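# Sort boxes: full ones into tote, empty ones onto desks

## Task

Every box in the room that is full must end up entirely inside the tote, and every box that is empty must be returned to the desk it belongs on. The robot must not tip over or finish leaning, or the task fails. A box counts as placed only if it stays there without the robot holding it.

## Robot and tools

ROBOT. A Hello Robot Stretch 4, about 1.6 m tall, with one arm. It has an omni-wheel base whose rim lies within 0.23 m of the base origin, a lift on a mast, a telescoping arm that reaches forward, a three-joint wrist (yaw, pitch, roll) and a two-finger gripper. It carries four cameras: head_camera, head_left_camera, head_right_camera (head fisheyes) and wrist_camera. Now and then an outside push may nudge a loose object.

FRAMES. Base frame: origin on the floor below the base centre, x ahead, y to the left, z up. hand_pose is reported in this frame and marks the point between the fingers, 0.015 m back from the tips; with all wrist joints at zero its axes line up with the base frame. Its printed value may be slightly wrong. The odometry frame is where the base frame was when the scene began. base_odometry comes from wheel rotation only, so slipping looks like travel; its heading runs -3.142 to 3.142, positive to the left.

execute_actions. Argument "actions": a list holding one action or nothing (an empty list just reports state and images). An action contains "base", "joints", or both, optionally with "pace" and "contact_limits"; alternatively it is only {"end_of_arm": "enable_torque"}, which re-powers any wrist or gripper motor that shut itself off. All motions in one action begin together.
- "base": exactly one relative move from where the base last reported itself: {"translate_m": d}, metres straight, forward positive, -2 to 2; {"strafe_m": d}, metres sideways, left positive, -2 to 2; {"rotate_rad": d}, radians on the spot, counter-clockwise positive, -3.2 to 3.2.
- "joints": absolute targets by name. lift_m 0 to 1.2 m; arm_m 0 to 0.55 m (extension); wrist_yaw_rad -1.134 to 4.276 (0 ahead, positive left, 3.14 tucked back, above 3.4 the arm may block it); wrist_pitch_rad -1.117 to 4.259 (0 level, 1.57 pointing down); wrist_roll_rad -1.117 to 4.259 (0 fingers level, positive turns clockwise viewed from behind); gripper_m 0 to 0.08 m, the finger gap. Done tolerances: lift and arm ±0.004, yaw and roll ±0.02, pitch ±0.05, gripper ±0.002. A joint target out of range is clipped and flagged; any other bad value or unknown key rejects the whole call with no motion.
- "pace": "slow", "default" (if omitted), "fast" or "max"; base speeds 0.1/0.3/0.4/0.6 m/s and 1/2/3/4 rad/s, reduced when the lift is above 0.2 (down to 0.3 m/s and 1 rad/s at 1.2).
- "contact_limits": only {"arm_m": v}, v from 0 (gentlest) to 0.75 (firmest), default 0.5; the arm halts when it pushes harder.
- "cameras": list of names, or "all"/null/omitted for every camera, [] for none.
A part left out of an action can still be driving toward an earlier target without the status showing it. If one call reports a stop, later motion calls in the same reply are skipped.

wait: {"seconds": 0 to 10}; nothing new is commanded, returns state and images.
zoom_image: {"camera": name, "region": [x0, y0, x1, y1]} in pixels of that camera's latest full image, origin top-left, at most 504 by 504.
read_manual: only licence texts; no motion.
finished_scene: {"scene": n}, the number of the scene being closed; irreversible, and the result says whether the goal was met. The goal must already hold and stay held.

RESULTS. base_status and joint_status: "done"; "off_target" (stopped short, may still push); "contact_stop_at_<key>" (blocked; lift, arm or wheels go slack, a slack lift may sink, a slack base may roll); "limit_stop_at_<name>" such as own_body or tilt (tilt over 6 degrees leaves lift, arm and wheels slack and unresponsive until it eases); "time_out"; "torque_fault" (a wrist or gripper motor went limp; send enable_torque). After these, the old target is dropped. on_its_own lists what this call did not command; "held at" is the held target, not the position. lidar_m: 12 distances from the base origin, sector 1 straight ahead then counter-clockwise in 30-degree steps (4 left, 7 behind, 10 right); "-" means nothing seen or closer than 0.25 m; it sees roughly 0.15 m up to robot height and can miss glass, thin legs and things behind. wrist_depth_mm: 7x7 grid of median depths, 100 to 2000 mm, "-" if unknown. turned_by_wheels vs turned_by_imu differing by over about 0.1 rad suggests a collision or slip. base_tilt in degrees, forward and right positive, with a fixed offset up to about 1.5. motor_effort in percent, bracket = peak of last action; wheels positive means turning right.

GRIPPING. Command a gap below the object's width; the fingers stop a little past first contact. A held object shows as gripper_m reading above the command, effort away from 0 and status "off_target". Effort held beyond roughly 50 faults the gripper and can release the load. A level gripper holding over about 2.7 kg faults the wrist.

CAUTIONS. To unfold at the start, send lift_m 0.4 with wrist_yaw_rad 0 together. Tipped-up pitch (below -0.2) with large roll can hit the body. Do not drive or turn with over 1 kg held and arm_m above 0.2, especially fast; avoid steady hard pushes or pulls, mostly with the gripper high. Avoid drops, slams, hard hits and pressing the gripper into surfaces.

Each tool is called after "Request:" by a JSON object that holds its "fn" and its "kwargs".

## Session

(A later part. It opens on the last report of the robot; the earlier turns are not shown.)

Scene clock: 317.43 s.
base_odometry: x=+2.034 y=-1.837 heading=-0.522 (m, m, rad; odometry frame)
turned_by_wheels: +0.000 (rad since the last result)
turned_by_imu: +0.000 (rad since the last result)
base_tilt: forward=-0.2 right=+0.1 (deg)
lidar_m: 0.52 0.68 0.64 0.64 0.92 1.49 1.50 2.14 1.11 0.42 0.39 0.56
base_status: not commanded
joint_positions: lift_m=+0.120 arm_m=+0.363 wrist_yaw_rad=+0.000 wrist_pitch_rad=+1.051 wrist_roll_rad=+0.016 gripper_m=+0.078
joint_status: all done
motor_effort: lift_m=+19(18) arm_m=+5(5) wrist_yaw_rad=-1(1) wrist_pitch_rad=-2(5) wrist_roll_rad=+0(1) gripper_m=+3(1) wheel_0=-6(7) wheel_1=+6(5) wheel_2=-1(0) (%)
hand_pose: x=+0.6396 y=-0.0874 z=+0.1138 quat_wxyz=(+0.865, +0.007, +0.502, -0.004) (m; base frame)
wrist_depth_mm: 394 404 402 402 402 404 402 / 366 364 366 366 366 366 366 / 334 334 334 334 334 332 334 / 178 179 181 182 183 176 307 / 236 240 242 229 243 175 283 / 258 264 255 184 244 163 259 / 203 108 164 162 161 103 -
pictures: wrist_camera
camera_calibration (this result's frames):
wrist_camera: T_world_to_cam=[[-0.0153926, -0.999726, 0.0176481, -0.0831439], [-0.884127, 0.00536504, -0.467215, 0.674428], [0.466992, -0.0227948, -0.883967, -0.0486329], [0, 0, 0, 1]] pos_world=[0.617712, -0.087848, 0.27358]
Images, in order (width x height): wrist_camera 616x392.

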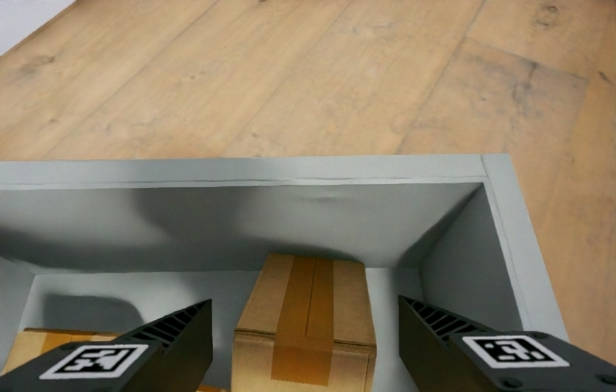

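Request:
{"fn": "execute_actions", "kwargs": {"actions": [{"joints":{"lift_m":0.082},"pace":"slow"}], "cameras": ["wrist_camera"]}}

Request:
{"fn": "execute_actions", "kwargs": {"actions": [{"joints":{"gripper_m":0.04}}], "cameras": ["wrist_camera"]}}

Scene clock: 320.27 s.
base_odometry: x=+2.034 y=-1.837 heading=-0.522 (m, m, rad; odometry frame)
turned_by_wheels: +0.000 (rad since the last result)
turned_by_imu: +0.000 (rad since the last result)
base_tilt: forward=-0.3 right=+0.1 (deg)
lidar_m: 0.52 0.67 0.65 0.64 0.92 1.51 1.55 2.16 1.16 0.41 0.37 1.04
base_status: not commanded
joint_positions: lift_m=+0.082 arm_m=+0.363 wrist_yaw_rad=+0.000 wrist_pitch_rad=+1.051 wrist_roll_rad=+0.016 gripper_m=+0.078
joint_status: all done
motor_effort: lift_m=+18(19) arm_m=+5(5) wrist_yaw_rad=-1(1) wrist_pitch_rad=-3(2) wrist_roll_rad=+0(0) gripper_m=+2(3) wheel_0=-6(6) wheel_1=+5(6) wheel_2=+0(0) (%)
hand_pose: x=+0.6396 y=-0.0874 z=+0.0758 quat_wxyz=(+0.865, +0.007, +0.502, -0.004) (m; base frame)
wrist_depth_mm: 345 347 345 347 345 345 345 / 312 314 314 314 312 312 312 / 143 143 143 145 146 146 140 / 177 178 180 182 183 167 133 / 235 234 227 184 232 174 133 / 225 225 139 134 148 163 133 / 167 107 133 131 130 103 -
pictures: wrist_camera
camera_calibration (this result's frames):
wrist_camera: T_world_to_cam=[[-0.0153929, -0.999726, 0.017648, -0.0824735], [-0.884127, 0.00536534, -0.467215, 0.656687], [0.466993, -0.0227949, -0.883967, -0.0822012], [0, 0, 0, 1]] pos_world=[0.617712, -0.087848, 0.235606]
Images, in order (width x height): wrist_camera 616x392.

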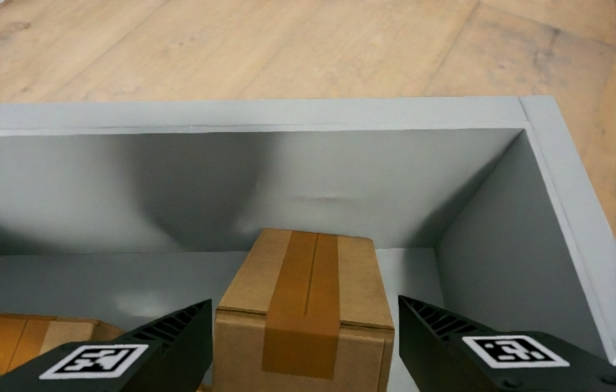

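Scene clock: 321.20 s.
base_odometry: x=+2.034 y=-1.837 heading=-0.522 (m, m, rad; odometry frame)
turned_by_wheels: +0.000 (rad since the last result)
turned_by_imu: +0.000 (rad since the last result)
base_tilt: forward=-0.2 right=+0.1 (deg)
lidar_m: 0.52 0.66 0.64 0.64 0.93 1.49 1.54 2.16 1.16 0.40 0.37 1.04
base_status: not commanded
joint_positions: lift_m=+0.082 arm_m=+0.363 wrist_yaw_rad=+0.000 wrist_pitch_rad=+1.051 wrist_roll_rad=+0.016 gripper_m=+0.062
joint_status: gripper_m off_target (ended at +0.062, target +0.040)
on_its_own: gripper_m is held at +0.056, not at your +0.040, by its contact guard: the fingers met something
motor_effort: lift_m=+18(18) arm_m=+5(5) wrist_yaw_rad=+0(1) wrist_pitch_rad=-5(2) wrist_roll_rad=-1(1) gripper_m=-37(36) wheel_0=-6(6) wheel_1=+5(6) wheel_2=+0(0) (%)
hand_pose: x=+0.6396 y=-0.0874 z=+0.0758 quat_wxyz=(+0.865, +0.007, +0.502, -0.004) (m; base frame)
wrist_depth_mm: 345 345 343 345 345 345 347 / 314 312 314 314 314 314 314 / 143 143 144 145 146 146 141 / 178 179 180 182 183 167 133 / 235 235 227 183 232 175 132 / 225 226 139 135 145 164 133 / 167 105 131 131 128 - -
pictures: wrist_camera
camera_calibration (this result's frames):
wrist_camera: T_world_to_cam=[[-0.0153991, -0.999726, 0.0176477, -0.0824701], [-0.884127, 0.00537097, -0.467215, 0.65669], [0.466992, -0.0227975, -0.883967, -0.0822028], [0, 0, 0, 1]] pos_world=[0.617716, -0.0878486, 0.235606]
Images, in order (width x height): wrist_camera 616x392.

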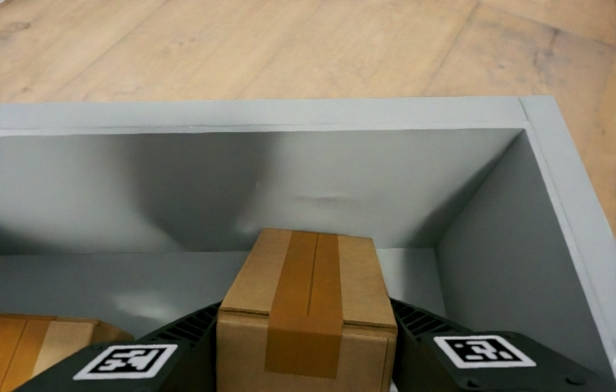

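Request:
{"fn": "execute_actions", "kwargs": {"actions": [{"joints":{"lift_m":0.13},"base":{"strafe_m":-0.012},"pace":"slow"}], "cameras": []}}

Request:
{"fn": "execute_actions", "kwargs": {"actions": [{"joints":{"wrist_pitch_rad":0.75,"arm_m":0.295}}], "cameras": ["wrist_camera","head_camera"]}}

Scene clock: 324.90 s.
base_odometry: x=+2.028 y=-1.848 heading=-0.522 (m, m, rad; odometry frame)
turned_by_wheels: +0.000 (rad since the last result)
turned_by_imu: +0.000 (rad since the last result)
base_tilt: forward=-0.3 right=+0.2 (deg)
lidar_m: 0.52 0.71 0.66 0.65 0.95 1.50 1.56 2.16 1.12 0.38 0.35 0.55
base_status: done
joint_positions: lift_m=+0.130 arm_m=+0.363 wrist_yaw_rad=+0.000 wrist_pitch_rad=+1.053 wrist_roll_rad=+0.016 gripper_m=+0.062
joint_status: all done
on_its_own: gripper_m is held at +0.056, not at your +0.040, by its contact guard: the fingers met something
motor_effort: lift_m=+25(25) arm_m=+5(5) wrist_yaw_rad=-1(0) wrist_pitch_rad=-6(10) wrist_roll_rad=-1(1) gripper_m=-38(38) wheel_0=+6(9) wheel_1=-6(8) wheel_2=+0(2) (%)
hand_pose: x=+0.6394 y=-0.0874 z=+0.1231 quat_wxyz=(+0.865, +0.007, +0.502, -0.004) (m; base frame)
wrist_depth_mm: 407 413 413 413 415 413 413 / 375 375 375 375 377 377 375 / 342 343 342 343 343 342 343 / 185 185 186 186 185 189 319 / 239 242 229 184 220 174 293 / 270 270 139 134 145 160 274 / 210 105 131 130 128 - 258
pictures: none
No camera images: the call's "cameras" was empty. Leave "cameras" out to get every camera's image.

Scene clock: 326.00 s.
base_odometry: x=+2.028 y=-1.848 heading=-0.522 (m, m, rad; odometry frame)
turned_by_wheels: +0.000 (rad since the last result)
turned_by_imu: +0.000 (rad since the last result)
base_tilt: forward=-0.3 right=+0.1 (deg)
lidar_m: 0.53 0.68 0.64 0.68 0.94 1.50 1.53 2.18 1.13 0.37 0.35 0.98
base_status: not commanded
joint_positions: lift_m=+0.130 arm_m=+0.296 wrist_yaw_rad=+0.000 wrist_pitch_rad=+0.754 wrist_roll_rad=+0.016 gripper_m=+0.059
joint_status: all done
on_its_own: gripper_m is held at +0.056, not at your +0.040, by its contact guard: the fingers met something
motor_effort: lift_m=+24(24) arm_m=-5(6) wrist_yaw_rad=+0(1) wrist_pitch_rad=-13(23) wrist_roll_rad=-1(1) gripper_m=-21(37) wheel_0=+6(6) wheel_1=-6(6) wheel_2=+0(0) (%)
hand_pose: x=+0.6217 y=-0.0874 z=+0.1623 quat_wxyz=(+0.930, +0.008, +0.368, -0.003) (m; base frame)
wrist_depth_mm: 430 512 640 627 564 521 473 / 442 535 615 621 591 549 496 / 455 512 512 508 504 508 504 / 436 439 436 436 433 430 430 / 248 252 256 259 252 377 377 / 283 297 140 136 141 327 332 / 279 105 130 131 131 - 310
pictures: head_camera, wrist_camera
camera_calibration (this result's frames):
wrist_camera: T_world_to_cam=[[-0.0201917, -0.99972, 0.012321, -0.0804676], [-0.708761, 0.00562113, -0.705426, 0.610896], [0.705159, -0.0229764, -0.708677, -0.173921], [0, 0, 0, 1]] pos_world=[0.553997, -0.0878751, 0.30868]
Images, in order (width x height): head_camera 420x560, wrist_camera 616x392.

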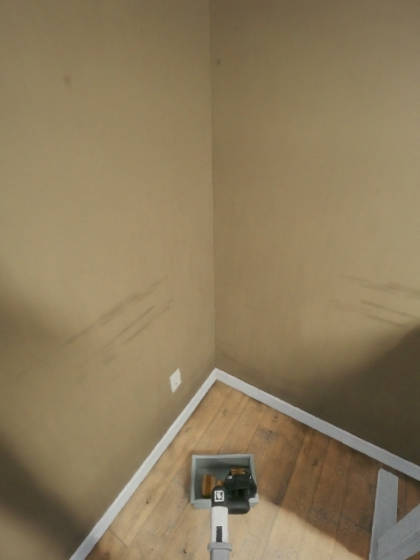

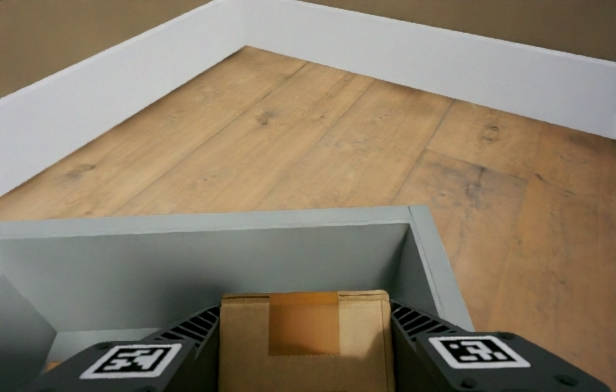

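Request:
{"fn": "execute_actions", "kwargs": {"actions": [{"joints":{"arm_m":0.315,"lift_m":0.085},"pace":"slow"}], "cameras": ["wrist_camera","head_camera"]}}

Request:
{"fn": "zoom_image", "kwargs": {"camera": "head_camera", "region": [160, 430, 300, 530]}}

Scene clock: 329.27 s.
base_odometry: x=+2.028 y=-1.848 heading=-0.522 (m, m, rad; odometry frame)
turned_by_wheels: +0.000 (rad since the last result)
turned_by_imu: +0.000 (rad since the last result)
base_tilt: forward=-0.3 right=+0.1 (deg)
lidar_m: 0.53 0.69 0.65 0.67 0.93 1.51 1.55 2.15 1.15 0.38 0.36 0.98
base_status: not commanded
joint_positions: lift_m=+0.085 arm_m=+0.314 wrist_yaw_rad=+0.000 wrist_pitch_rad=+0.754 wrist_roll_rad=+0.016 gripper_m=+0.059
joint_status: all done
on_its_own: gripper_m is held at +0.056, not at your +0.040, by its contact guard: the fingers met something
motor_effort: lift_m=+19(25) arm_m=+5(5) wrist_yaw_rad=+0(1) wrist_pitch_rad=-10(11) wrist_roll_rad=+0(1) gripper_m=-20(21) wheel_0=+6(6) wheel_1=-6(6) wheel_2=+0(0) (%)
hand_pose: x=+0.6400 y=-0.0874 z=+0.1177 quat_wxyz=(+0.930, +0.008, +0.368, -0.003) (m; base frame)
wrist_depth_mm: 415 492 603 609 544 488 452 / 427 508 525 525 525 504 480 / 421 436 433 433 433 430 433 / 201 204 205 205 206 357 370 / 220 224 227 230 227 184 322 / 258 264 140 137 141 160 283 / 260 104 130 132 131 - 262
pictures: head_camera, wrist_camera
camera_calibration (this result's frames):
wrist_camera: T_world_to_cam=[[-0.0201438, -0.999721, 0.0123189, -0.0795713], [-0.708684, 0.00558617, -0.705504, 0.592343], [0.705238, -0.0229417, -0.708599, -0.218497], [0, 0, 0, 1]] pos_world=[0.572274, -0.0878708, 0.264054]
Images, in order (width x height): head_camera 420x560, wrist_camera 616x392.

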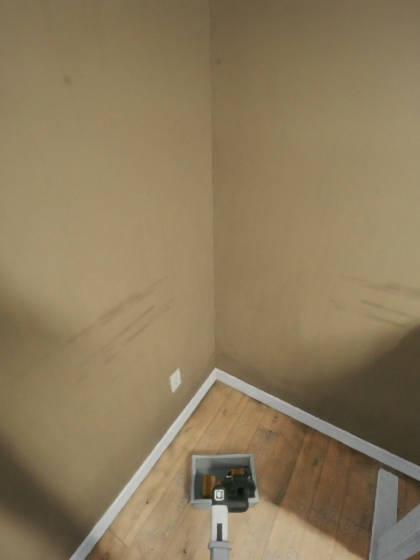

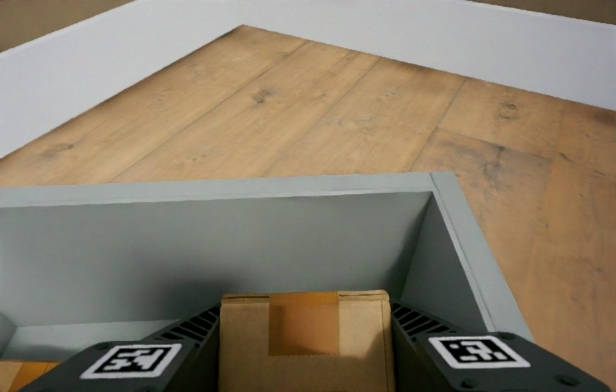

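Region (160, 430, 300, 530) of head_camera's 420x560 image, scaled by 3.600, with more detail than that image has; it fills the top 360 rows of this view, and the rest is white.

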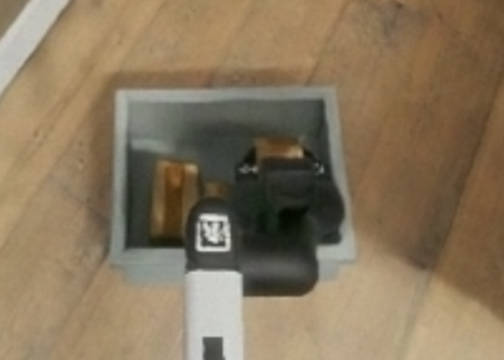

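Request:
{"fn": "execute_actions", "kwargs": {"actions": [{"joints":{"lift_m":0.06},"pace":"slow"}], "cameras": ["wrist_camera"]}}

Request:
{"fn": "execute_actions", "kwargs": {"actions": [{"joints":{"arm_m":0.285,"lift_m":0.05},"pace":"slow"}], "cameras": ["wrist_camera"]}}

Scene clock: 332.97 s.
base_odometry: x=+2.028 y=-1.848 heading=-0.522 (m, m, rad; odometry frame)
turned_by_wheels: +0.000 (rad since the last result)
turned_by_imu: +0.000 (rad since the last result)
base_tilt: forward=-0.3 right=+0.1 (deg)
lidar_m: 0.54 0.69 0.64 0.66 0.95 1.50 1.55 2.18 1.13 0.40 0.35 0.96
base_status: not commanded
joint_positions: lift_m=+0.060 arm_m=+0.314 wrist_yaw_rad=+0.000 wrist_pitch_rad=+0.754 wrist_roll_rad=+0.016 gripper_m=+0.059
joint_status: all done
on_its_own: gripper_m is held at +0.056, not at your +0.040, by its contact guard: the fingers met something
motor_effort: lift_m=+20(21) arm_m=+5(5) wrist_yaw_rad=-1(0) wrist_pitch_rad=-10(13) wrist_roll_rad=+0(1) gripper_m=-21(20) wheel_0=+6(6) wheel_1=-6(6) wheel_2=+0(0) (%)
hand_pose: x=+0.6400 y=-0.0874 z=+0.0927 quat_wxyz=(+0.930, +0.008, +0.368, -0.003) (m; base frame)
wrist_depth_mm: 410 496 564 580 539 488 445 / 427 473 477 473 473 473 462 / 397 394 394 191 190 389 389 / 190 193 196 198 200 172 332 / 220 224 227 230 227 149 290 / 250 252 140 136 140 149 131 / 184 104 130 131 131 - -
pictures: wrist_camera
camera_calibration (this result's frames):
wrist_camera: T_world_to_cam=[[-0.0201438, -0.999721, 0.0123184, -0.0792632], [-0.708672, 0.00558607, -0.705516, 0.574711], [0.705251, -0.0229414, -0.708587, -0.236225], [0, 0, 0, 1]] pos_world=[0.572282, -0.0878708, 0.239058]
Images, in order (width x height): wrist_camera 616x392.

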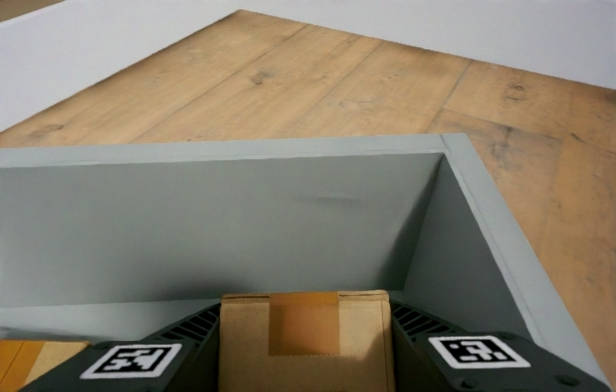

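Scene clock: 334.33 s.
base_odometry: x=+2.028 y=-1.848 heading=-0.522 (m, m, rad; odometry frame)
turned_by_wheels: +0.000 (rad since the last result)
turned_by_imu: +0.000 (rad since the last result)
base_tilt: forward=-0.3 right=+0.1 (deg)
lidar_m: 0.54 0.65 0.66 0.66 0.93 1.49 1.58 2.15 1.09 0.38 0.35 1.00
base_status: not commanded
joint_positions: lift_m=+0.050 arm_m=+0.286 wrist_yaw_rad=+0.001 wrist_pitch_rad=+0.753 wrist_roll_rad=+0.016 gripper_m=+0.059
joint_status: all done
on_its_own: gripper_m is held at +0.056, not at your +0.040, by its contact guard: the fingers met something
motor_effort: lift_m=+19(18) arm_m=-5(5) wrist_yaw_rad=-2(2) wrist_pitch_rad=-8(12) wrist_roll_rad=+0(0) gripper_m=-20(21) wheel_0=+6(6) wheel_1=-6(6) wheel_2=+0(0) (%)
hand_pose: x=+0.6121 y=-0.0873 z=+0.0830 quat_wxyz=(+0.930, +0.007, +0.368, -0.003) (m; base frame)
wrist_depth_mm: 421 508 580 580 549 512 469 / 427 459 459 459 455 455 452 / 200 202 205 207 208 189 377 / 227 229 232 236 233 158 320 / 262 264 265 264 260 150 272 / 191 241 140 136 140 151 118 / 175 104 130 132 131 - -
pictures: wrist_camera
camera_calibration (this result's frames):
wrist_camera: T_world_to_cam=[[-0.0193853, -0.999737, 0.0122935, -0.0800487], [-0.70767, 0.00503407, -0.706525, 0.547529], [0.706277, -0.0223959, -0.707581, -0.224107], [0, 0, 0, 1]] pos_world=[0.544199, -0.087803, 0.229253]
Images, in order (width x height): wrist_camera 616x392.

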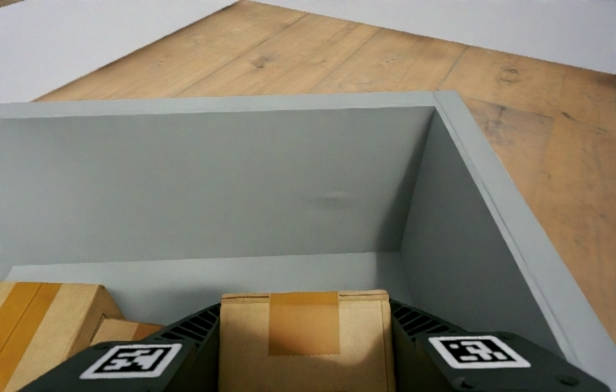

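Request:
{"fn": "execute_actions", "kwargs": {"actions": [], "cameras": ["wrist_camera","head_camera"]}}

Scene clock: 339.13 s.
base_odometry: x=+2.028 y=-1.848 heading=-0.522 (m, m, rad; odometry frame)
turned_by_wheels: +0.000 (rad since the last result)
turned_by_imu: +0.000 (rad since the last result)
base_tilt: forward=-0.3 right=+0.1 (deg)
lidar_m: 0.55 0.68 0.65 0.63 0.95 1.50 1.53 2.15 1.13 0.40 0.37 0.98
base_status: not commanded
joint_positions: lift_m=+0.050 arm_m=+0.286 wrist_yaw_rad=+0.001 wrist_pitch_rad=+0.753 wrist_roll_rad=+0.016 gripper_m=+0.059
joint_status: all done
on_its_own: gripper_m is held at +0.056, not at your +0.040, by its contact guard: the fingers met something
motor_effort: lift_m=+19(18) arm_m=-5(5) wrist_yaw_rad=-2(2) wrist_pitch_rad=-8(12) wrist_roll_rad=+0(0) gripper_m=-20(21) wheel_0=+6(6) wheel_1=-6(6) wheel_2=+0(0) (%)
hand_pose: x=+0.6121 y=-0.0873 z=+0.0830 quat_wxyz=(+0.930, +0.007, +0.368, -0.003) (m; base frame)
wrist_depth_mm: 418 512 580 585 549 512 469 / 430 459 462 459 455 455 452 / 200 202 205 207 208 188 375 / 227 229 233 236 233 158 322 / 260 266 266 265 260 150 272 / 191 241 140 137 141 151 118 / 175 105 130 131 131 - -
pictures: head_camera, wrist_camera
camera_calibration (this result's frames):
wrist_camera: T_world_to_cam=[[-0.0193853, -0.999737, 0.0122934, -0.0800487], [-0.70767, 0.00503417, -0.706525, 0.547529], [0.706277, -0.0223959, -0.707581, -0.224107], [0, 0, 0, 1]] pos_world=[0.544199, -0.087803, 0.229253]
Images, in order (width x height): head_camera 420x560, wrist_camera 616x392.

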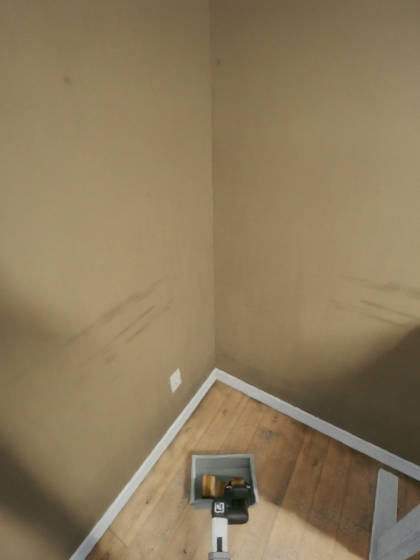

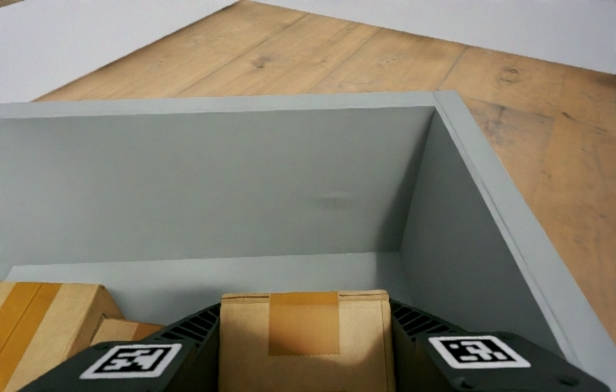

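Request:
{"fn": "execute_actions", "kwargs": {"actions": [{"joints":{"gripper_m":0.07}}], "cameras": []}}

Request:
{"fn": "execute_actions", "kwargs": {"actions": [{"joints":{"lift_m":0.3}}], "cameras": []}}

Request:
{"fn": "execute_actions", "kwargs": {"actions": [{"joints":{"arm_m":0.36,"wrist_pitch_rad":1.3}}], "cameras": ["wrist_camera"]}}

Scene clock: 342.73 s.
base_odometry: x=+2.028 y=-1.848 heading=-0.522 (m, m, rad; odometry frame)
turned_by_wheels: +0.000 (rad since the last result)
turned_by_imu: +0.000 (rad since the last result)
base_tilt: forward=-0.3 right=+0.1 (deg)
lidar_m: 0.53 0.67 0.64 0.66 0.95 1.48 1.55 2.13 1.12 0.38 0.36 1.01
base_status: not commanded
joint_positions: lift_m=+0.050 arm_m=+0.286 wrist_yaw_rad=+0.000 wrist_pitch_rad=+0.752 wrist_roll_rad=+0.016 gripper_m=+0.070
joint_status: all done
motor_effort: lift_m=+19(19) arm_m=-5(5) wrist_yaw_rad=-1(3) wrist_pitch_rad=-7(6) wrist_roll_rad=-1(1) gripper_m=+2(21) wheel_0=+6(6) wheel_1=-6(6) wheel_2=+0(0) (%)
hand_pose: x=+0.6121 y=-0.0874 z=+0.0831 quat_wxyz=(+0.930, +0.008, +0.367, -0.003) (m; base frame)
wrist_depth_mm: 421 512 585 580 549 512 466 / 430 462 459 459 455 459 459 / 198 200 201 202 204 190 377 / 224 227 229 230 228 160 324 / 259 263 265 265 258 150 273 / 191 241 247 246 236 141 118 / 176 101 159 172 153 - -
pictures: none
No camera images: the call's "cameras" was empty. Leave "cameras" out to get every camera's image.

Scene clock: 344.83 s.
base_odometry: x=+2.028 y=-1.848 heading=-0.522 (m, m, rad; odometry frame)
turned_by_wheels: +0.000 (rad since the last result)
turned_by_imu: +0.000 (rad since the last result)
base_tilt: forward=-0.3 right=+0.1 (deg)
lidar_m: 0.50 0.70 0.66 0.63 0.93 1.50 1.56 2.13 1.12 0.39 0.38 0.54
base_status: not commanded
joint_positions: lift_m=+0.300 arm_m=+0.286 wrist_yaw_rad=+0.000 wrist_pitch_rad=+0.752 wrist_roll_rad=+0.016 gripper_m=+0.070
joint_status: all done
motor_effort: lift_m=+23(26) arm_m=-5(5) wrist_yaw_rad=-2(1) wrist_pitch_rad=-5(6) wrist_roll_rad=+0(1) gripper_m=+2(3) wheel_0=+6(6) wheel_1=-6(6) wheel_2=+0(0) (%)
hand_pose: x=+0.6121 y=-0.0874 z=+0.3327 quat_wxyz=(+0.930, +0.008, +0.367, -0.003) (m; base frame)
wrist_depth_mm: 433 521 668 654 574 521 477 / 452 554 723 723 640 564 517 / 473 591 741 768 691 621 559 / 496 609 691 683 676 647 591 / 517 591 597 597 597 597 591 / 517 530 530 530 512 521 525 / 484 101 159 394 153 - -
pictures: none
No camera images: the call's "cameras" was empty. Leave "cameras" out to get every camera's image.

Scene clock: 345.97 s.
base_odometry: x=+2.028 y=-1.848 heading=-0.522 (m, m, rad; odometry frame)
turned_by_wheels: +0.000 (rad since the last result)
turned_by_imu: +0.000 (rad since the last result)
base_tilt: forward=-0.2 right=+0.1 (deg)
lidar_m: 0.53 0.66 0.66 0.66 0.94 1.51 1.58 2.15 1.11 0.36 0.37 0.54
base_status: not commanded
joint_positions: lift_m=+0.300 arm_m=+0.359 wrist_yaw_rad=+0.000 wrist_pitch_rad=+1.300 wrist_roll_rad=+0.016 gripper_m=+0.070
joint_status: all done
motor_effort: lift_m=+23(23) arm_m=+5(5) wrist_yaw_rad=-1(0) wrist_pitch_rad=+1(5) wrist_roll_rad=-1(1) gripper_m=+2(3) wheel_0=+6(6) wheel_1=-6(6) wheel_2=+0(0) (%)
hand_pose: x=+0.5869 y=-0.0874 z=+0.2731 quat_wxyz=(+0.796, +0.006, +0.605, -0.005) (m; base frame)
wrist_depth_mm: 473 496 500 500 500 500 500 / 477 477 480 477 480 480 480 / 462 459 459 462 462 466 459 / 357 394 407 418 427 442 445 / 332 377 421 424 404 427 430 / 330 368 364 366 345 413 418 / 296 101 159 353 153 - -
pictures: wrist_camera
camera_calibration (this result's frames):
wrist_camera: T_world_to_cam=[[-0.0105927, -0.999724, 0.020949, -0.0904977], [-0.972041, 0.00538022, -0.23475, 0.690311], [0.234572, -0.0228499, -0.97183, 0.277222], [0, 0, 0, 1]] pos_world=[0.605023, -0.0878523, 0.433359]
Images, in order (width x height): wrist_camera 616x392.

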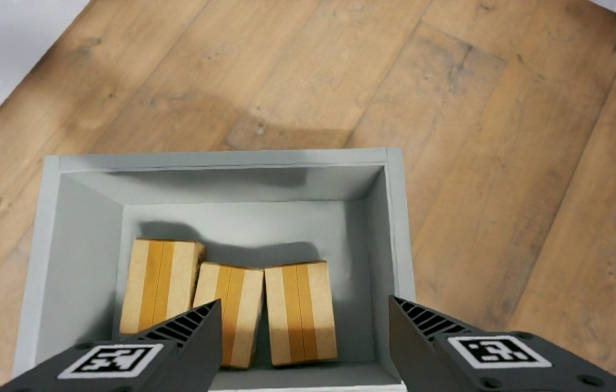

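Request:
{"fn": "execute_actions", "kwargs": {"actions": [{"joints":{"arm_m":0.1,"wrist_pitch_rad":0.6}}], "cameras": ["wrist_camera"]}}

Request:
{"fn": "finished_scene", "kwargs": {"scene": 1}}

Scene clock: 348.90 s.
base_odometry: x=+2.028 y=-1.848 heading=-0.522 (m, m, rad; odometry frame)
turned_by_wheels: +0.000 (rad since the last result)
turned_by_imu: +0.000 (rad since the last result)
base_tilt: forward=-0.3 right=+0.1 (deg)
lidar_m: 0.51 0.68 0.65 0.66 0.94 1.49 1.56 2.17 1.11 0.39 0.37 0.57
base_status: not commanded
joint_positions: lift_m=+0.300 arm_m=+0.101 wrist_yaw_rad=+0.000 wrist_pitch_rad=+0.602 wrist_roll_rad=+0.016 gripper_m=+0.070
joint_status: all done
motor_effort: lift_m=+23(23) arm_m=-5(5) wrist_yaw_rad=+0(1) wrist_pitch_rad=-7(9) wrist_roll_rad=-1(2) gripper_m=+2(3) wheel_0=+6(6) wheel_1=-6(6) wheel_2=+1(0) (%)
hand_pose: x=+0.4470 y=-0.0874 z=+0.3576 quat_wxyz=(+0.955, +0.008, +0.297, -0.002) (m; base frame)
wrist_depth_mm: 512 615 798 809 715 634 591 / 525 647 820 866 759 683 627 / 549 676 866 917 831 732 661 / 569 699 820 831 831 768 699 / 591 691 691 707 691 691 691 / 585 517 512 539 480 603 597 / 544 101 159 508 153 - -
pictures: wrist_camera
camera_calibration (this result's frames):
wrist_camera: T_world_to_cam=[[-0.0218485, -0.999719, 0.00914811, -0.0845332], [-0.593734, 0.00561283, -0.804642, 0.608875], [0.804365, -0.0230118, -0.59369, 0.00218258], [0, 0, 0, 1]] pos_world=[0.357907, -0.0878767, 0.491995]
Images, in order (width x height): wrist_camera 616x392.

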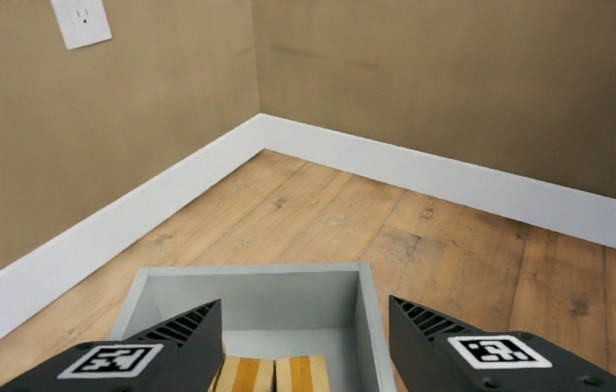

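The scene is finished: the task was done.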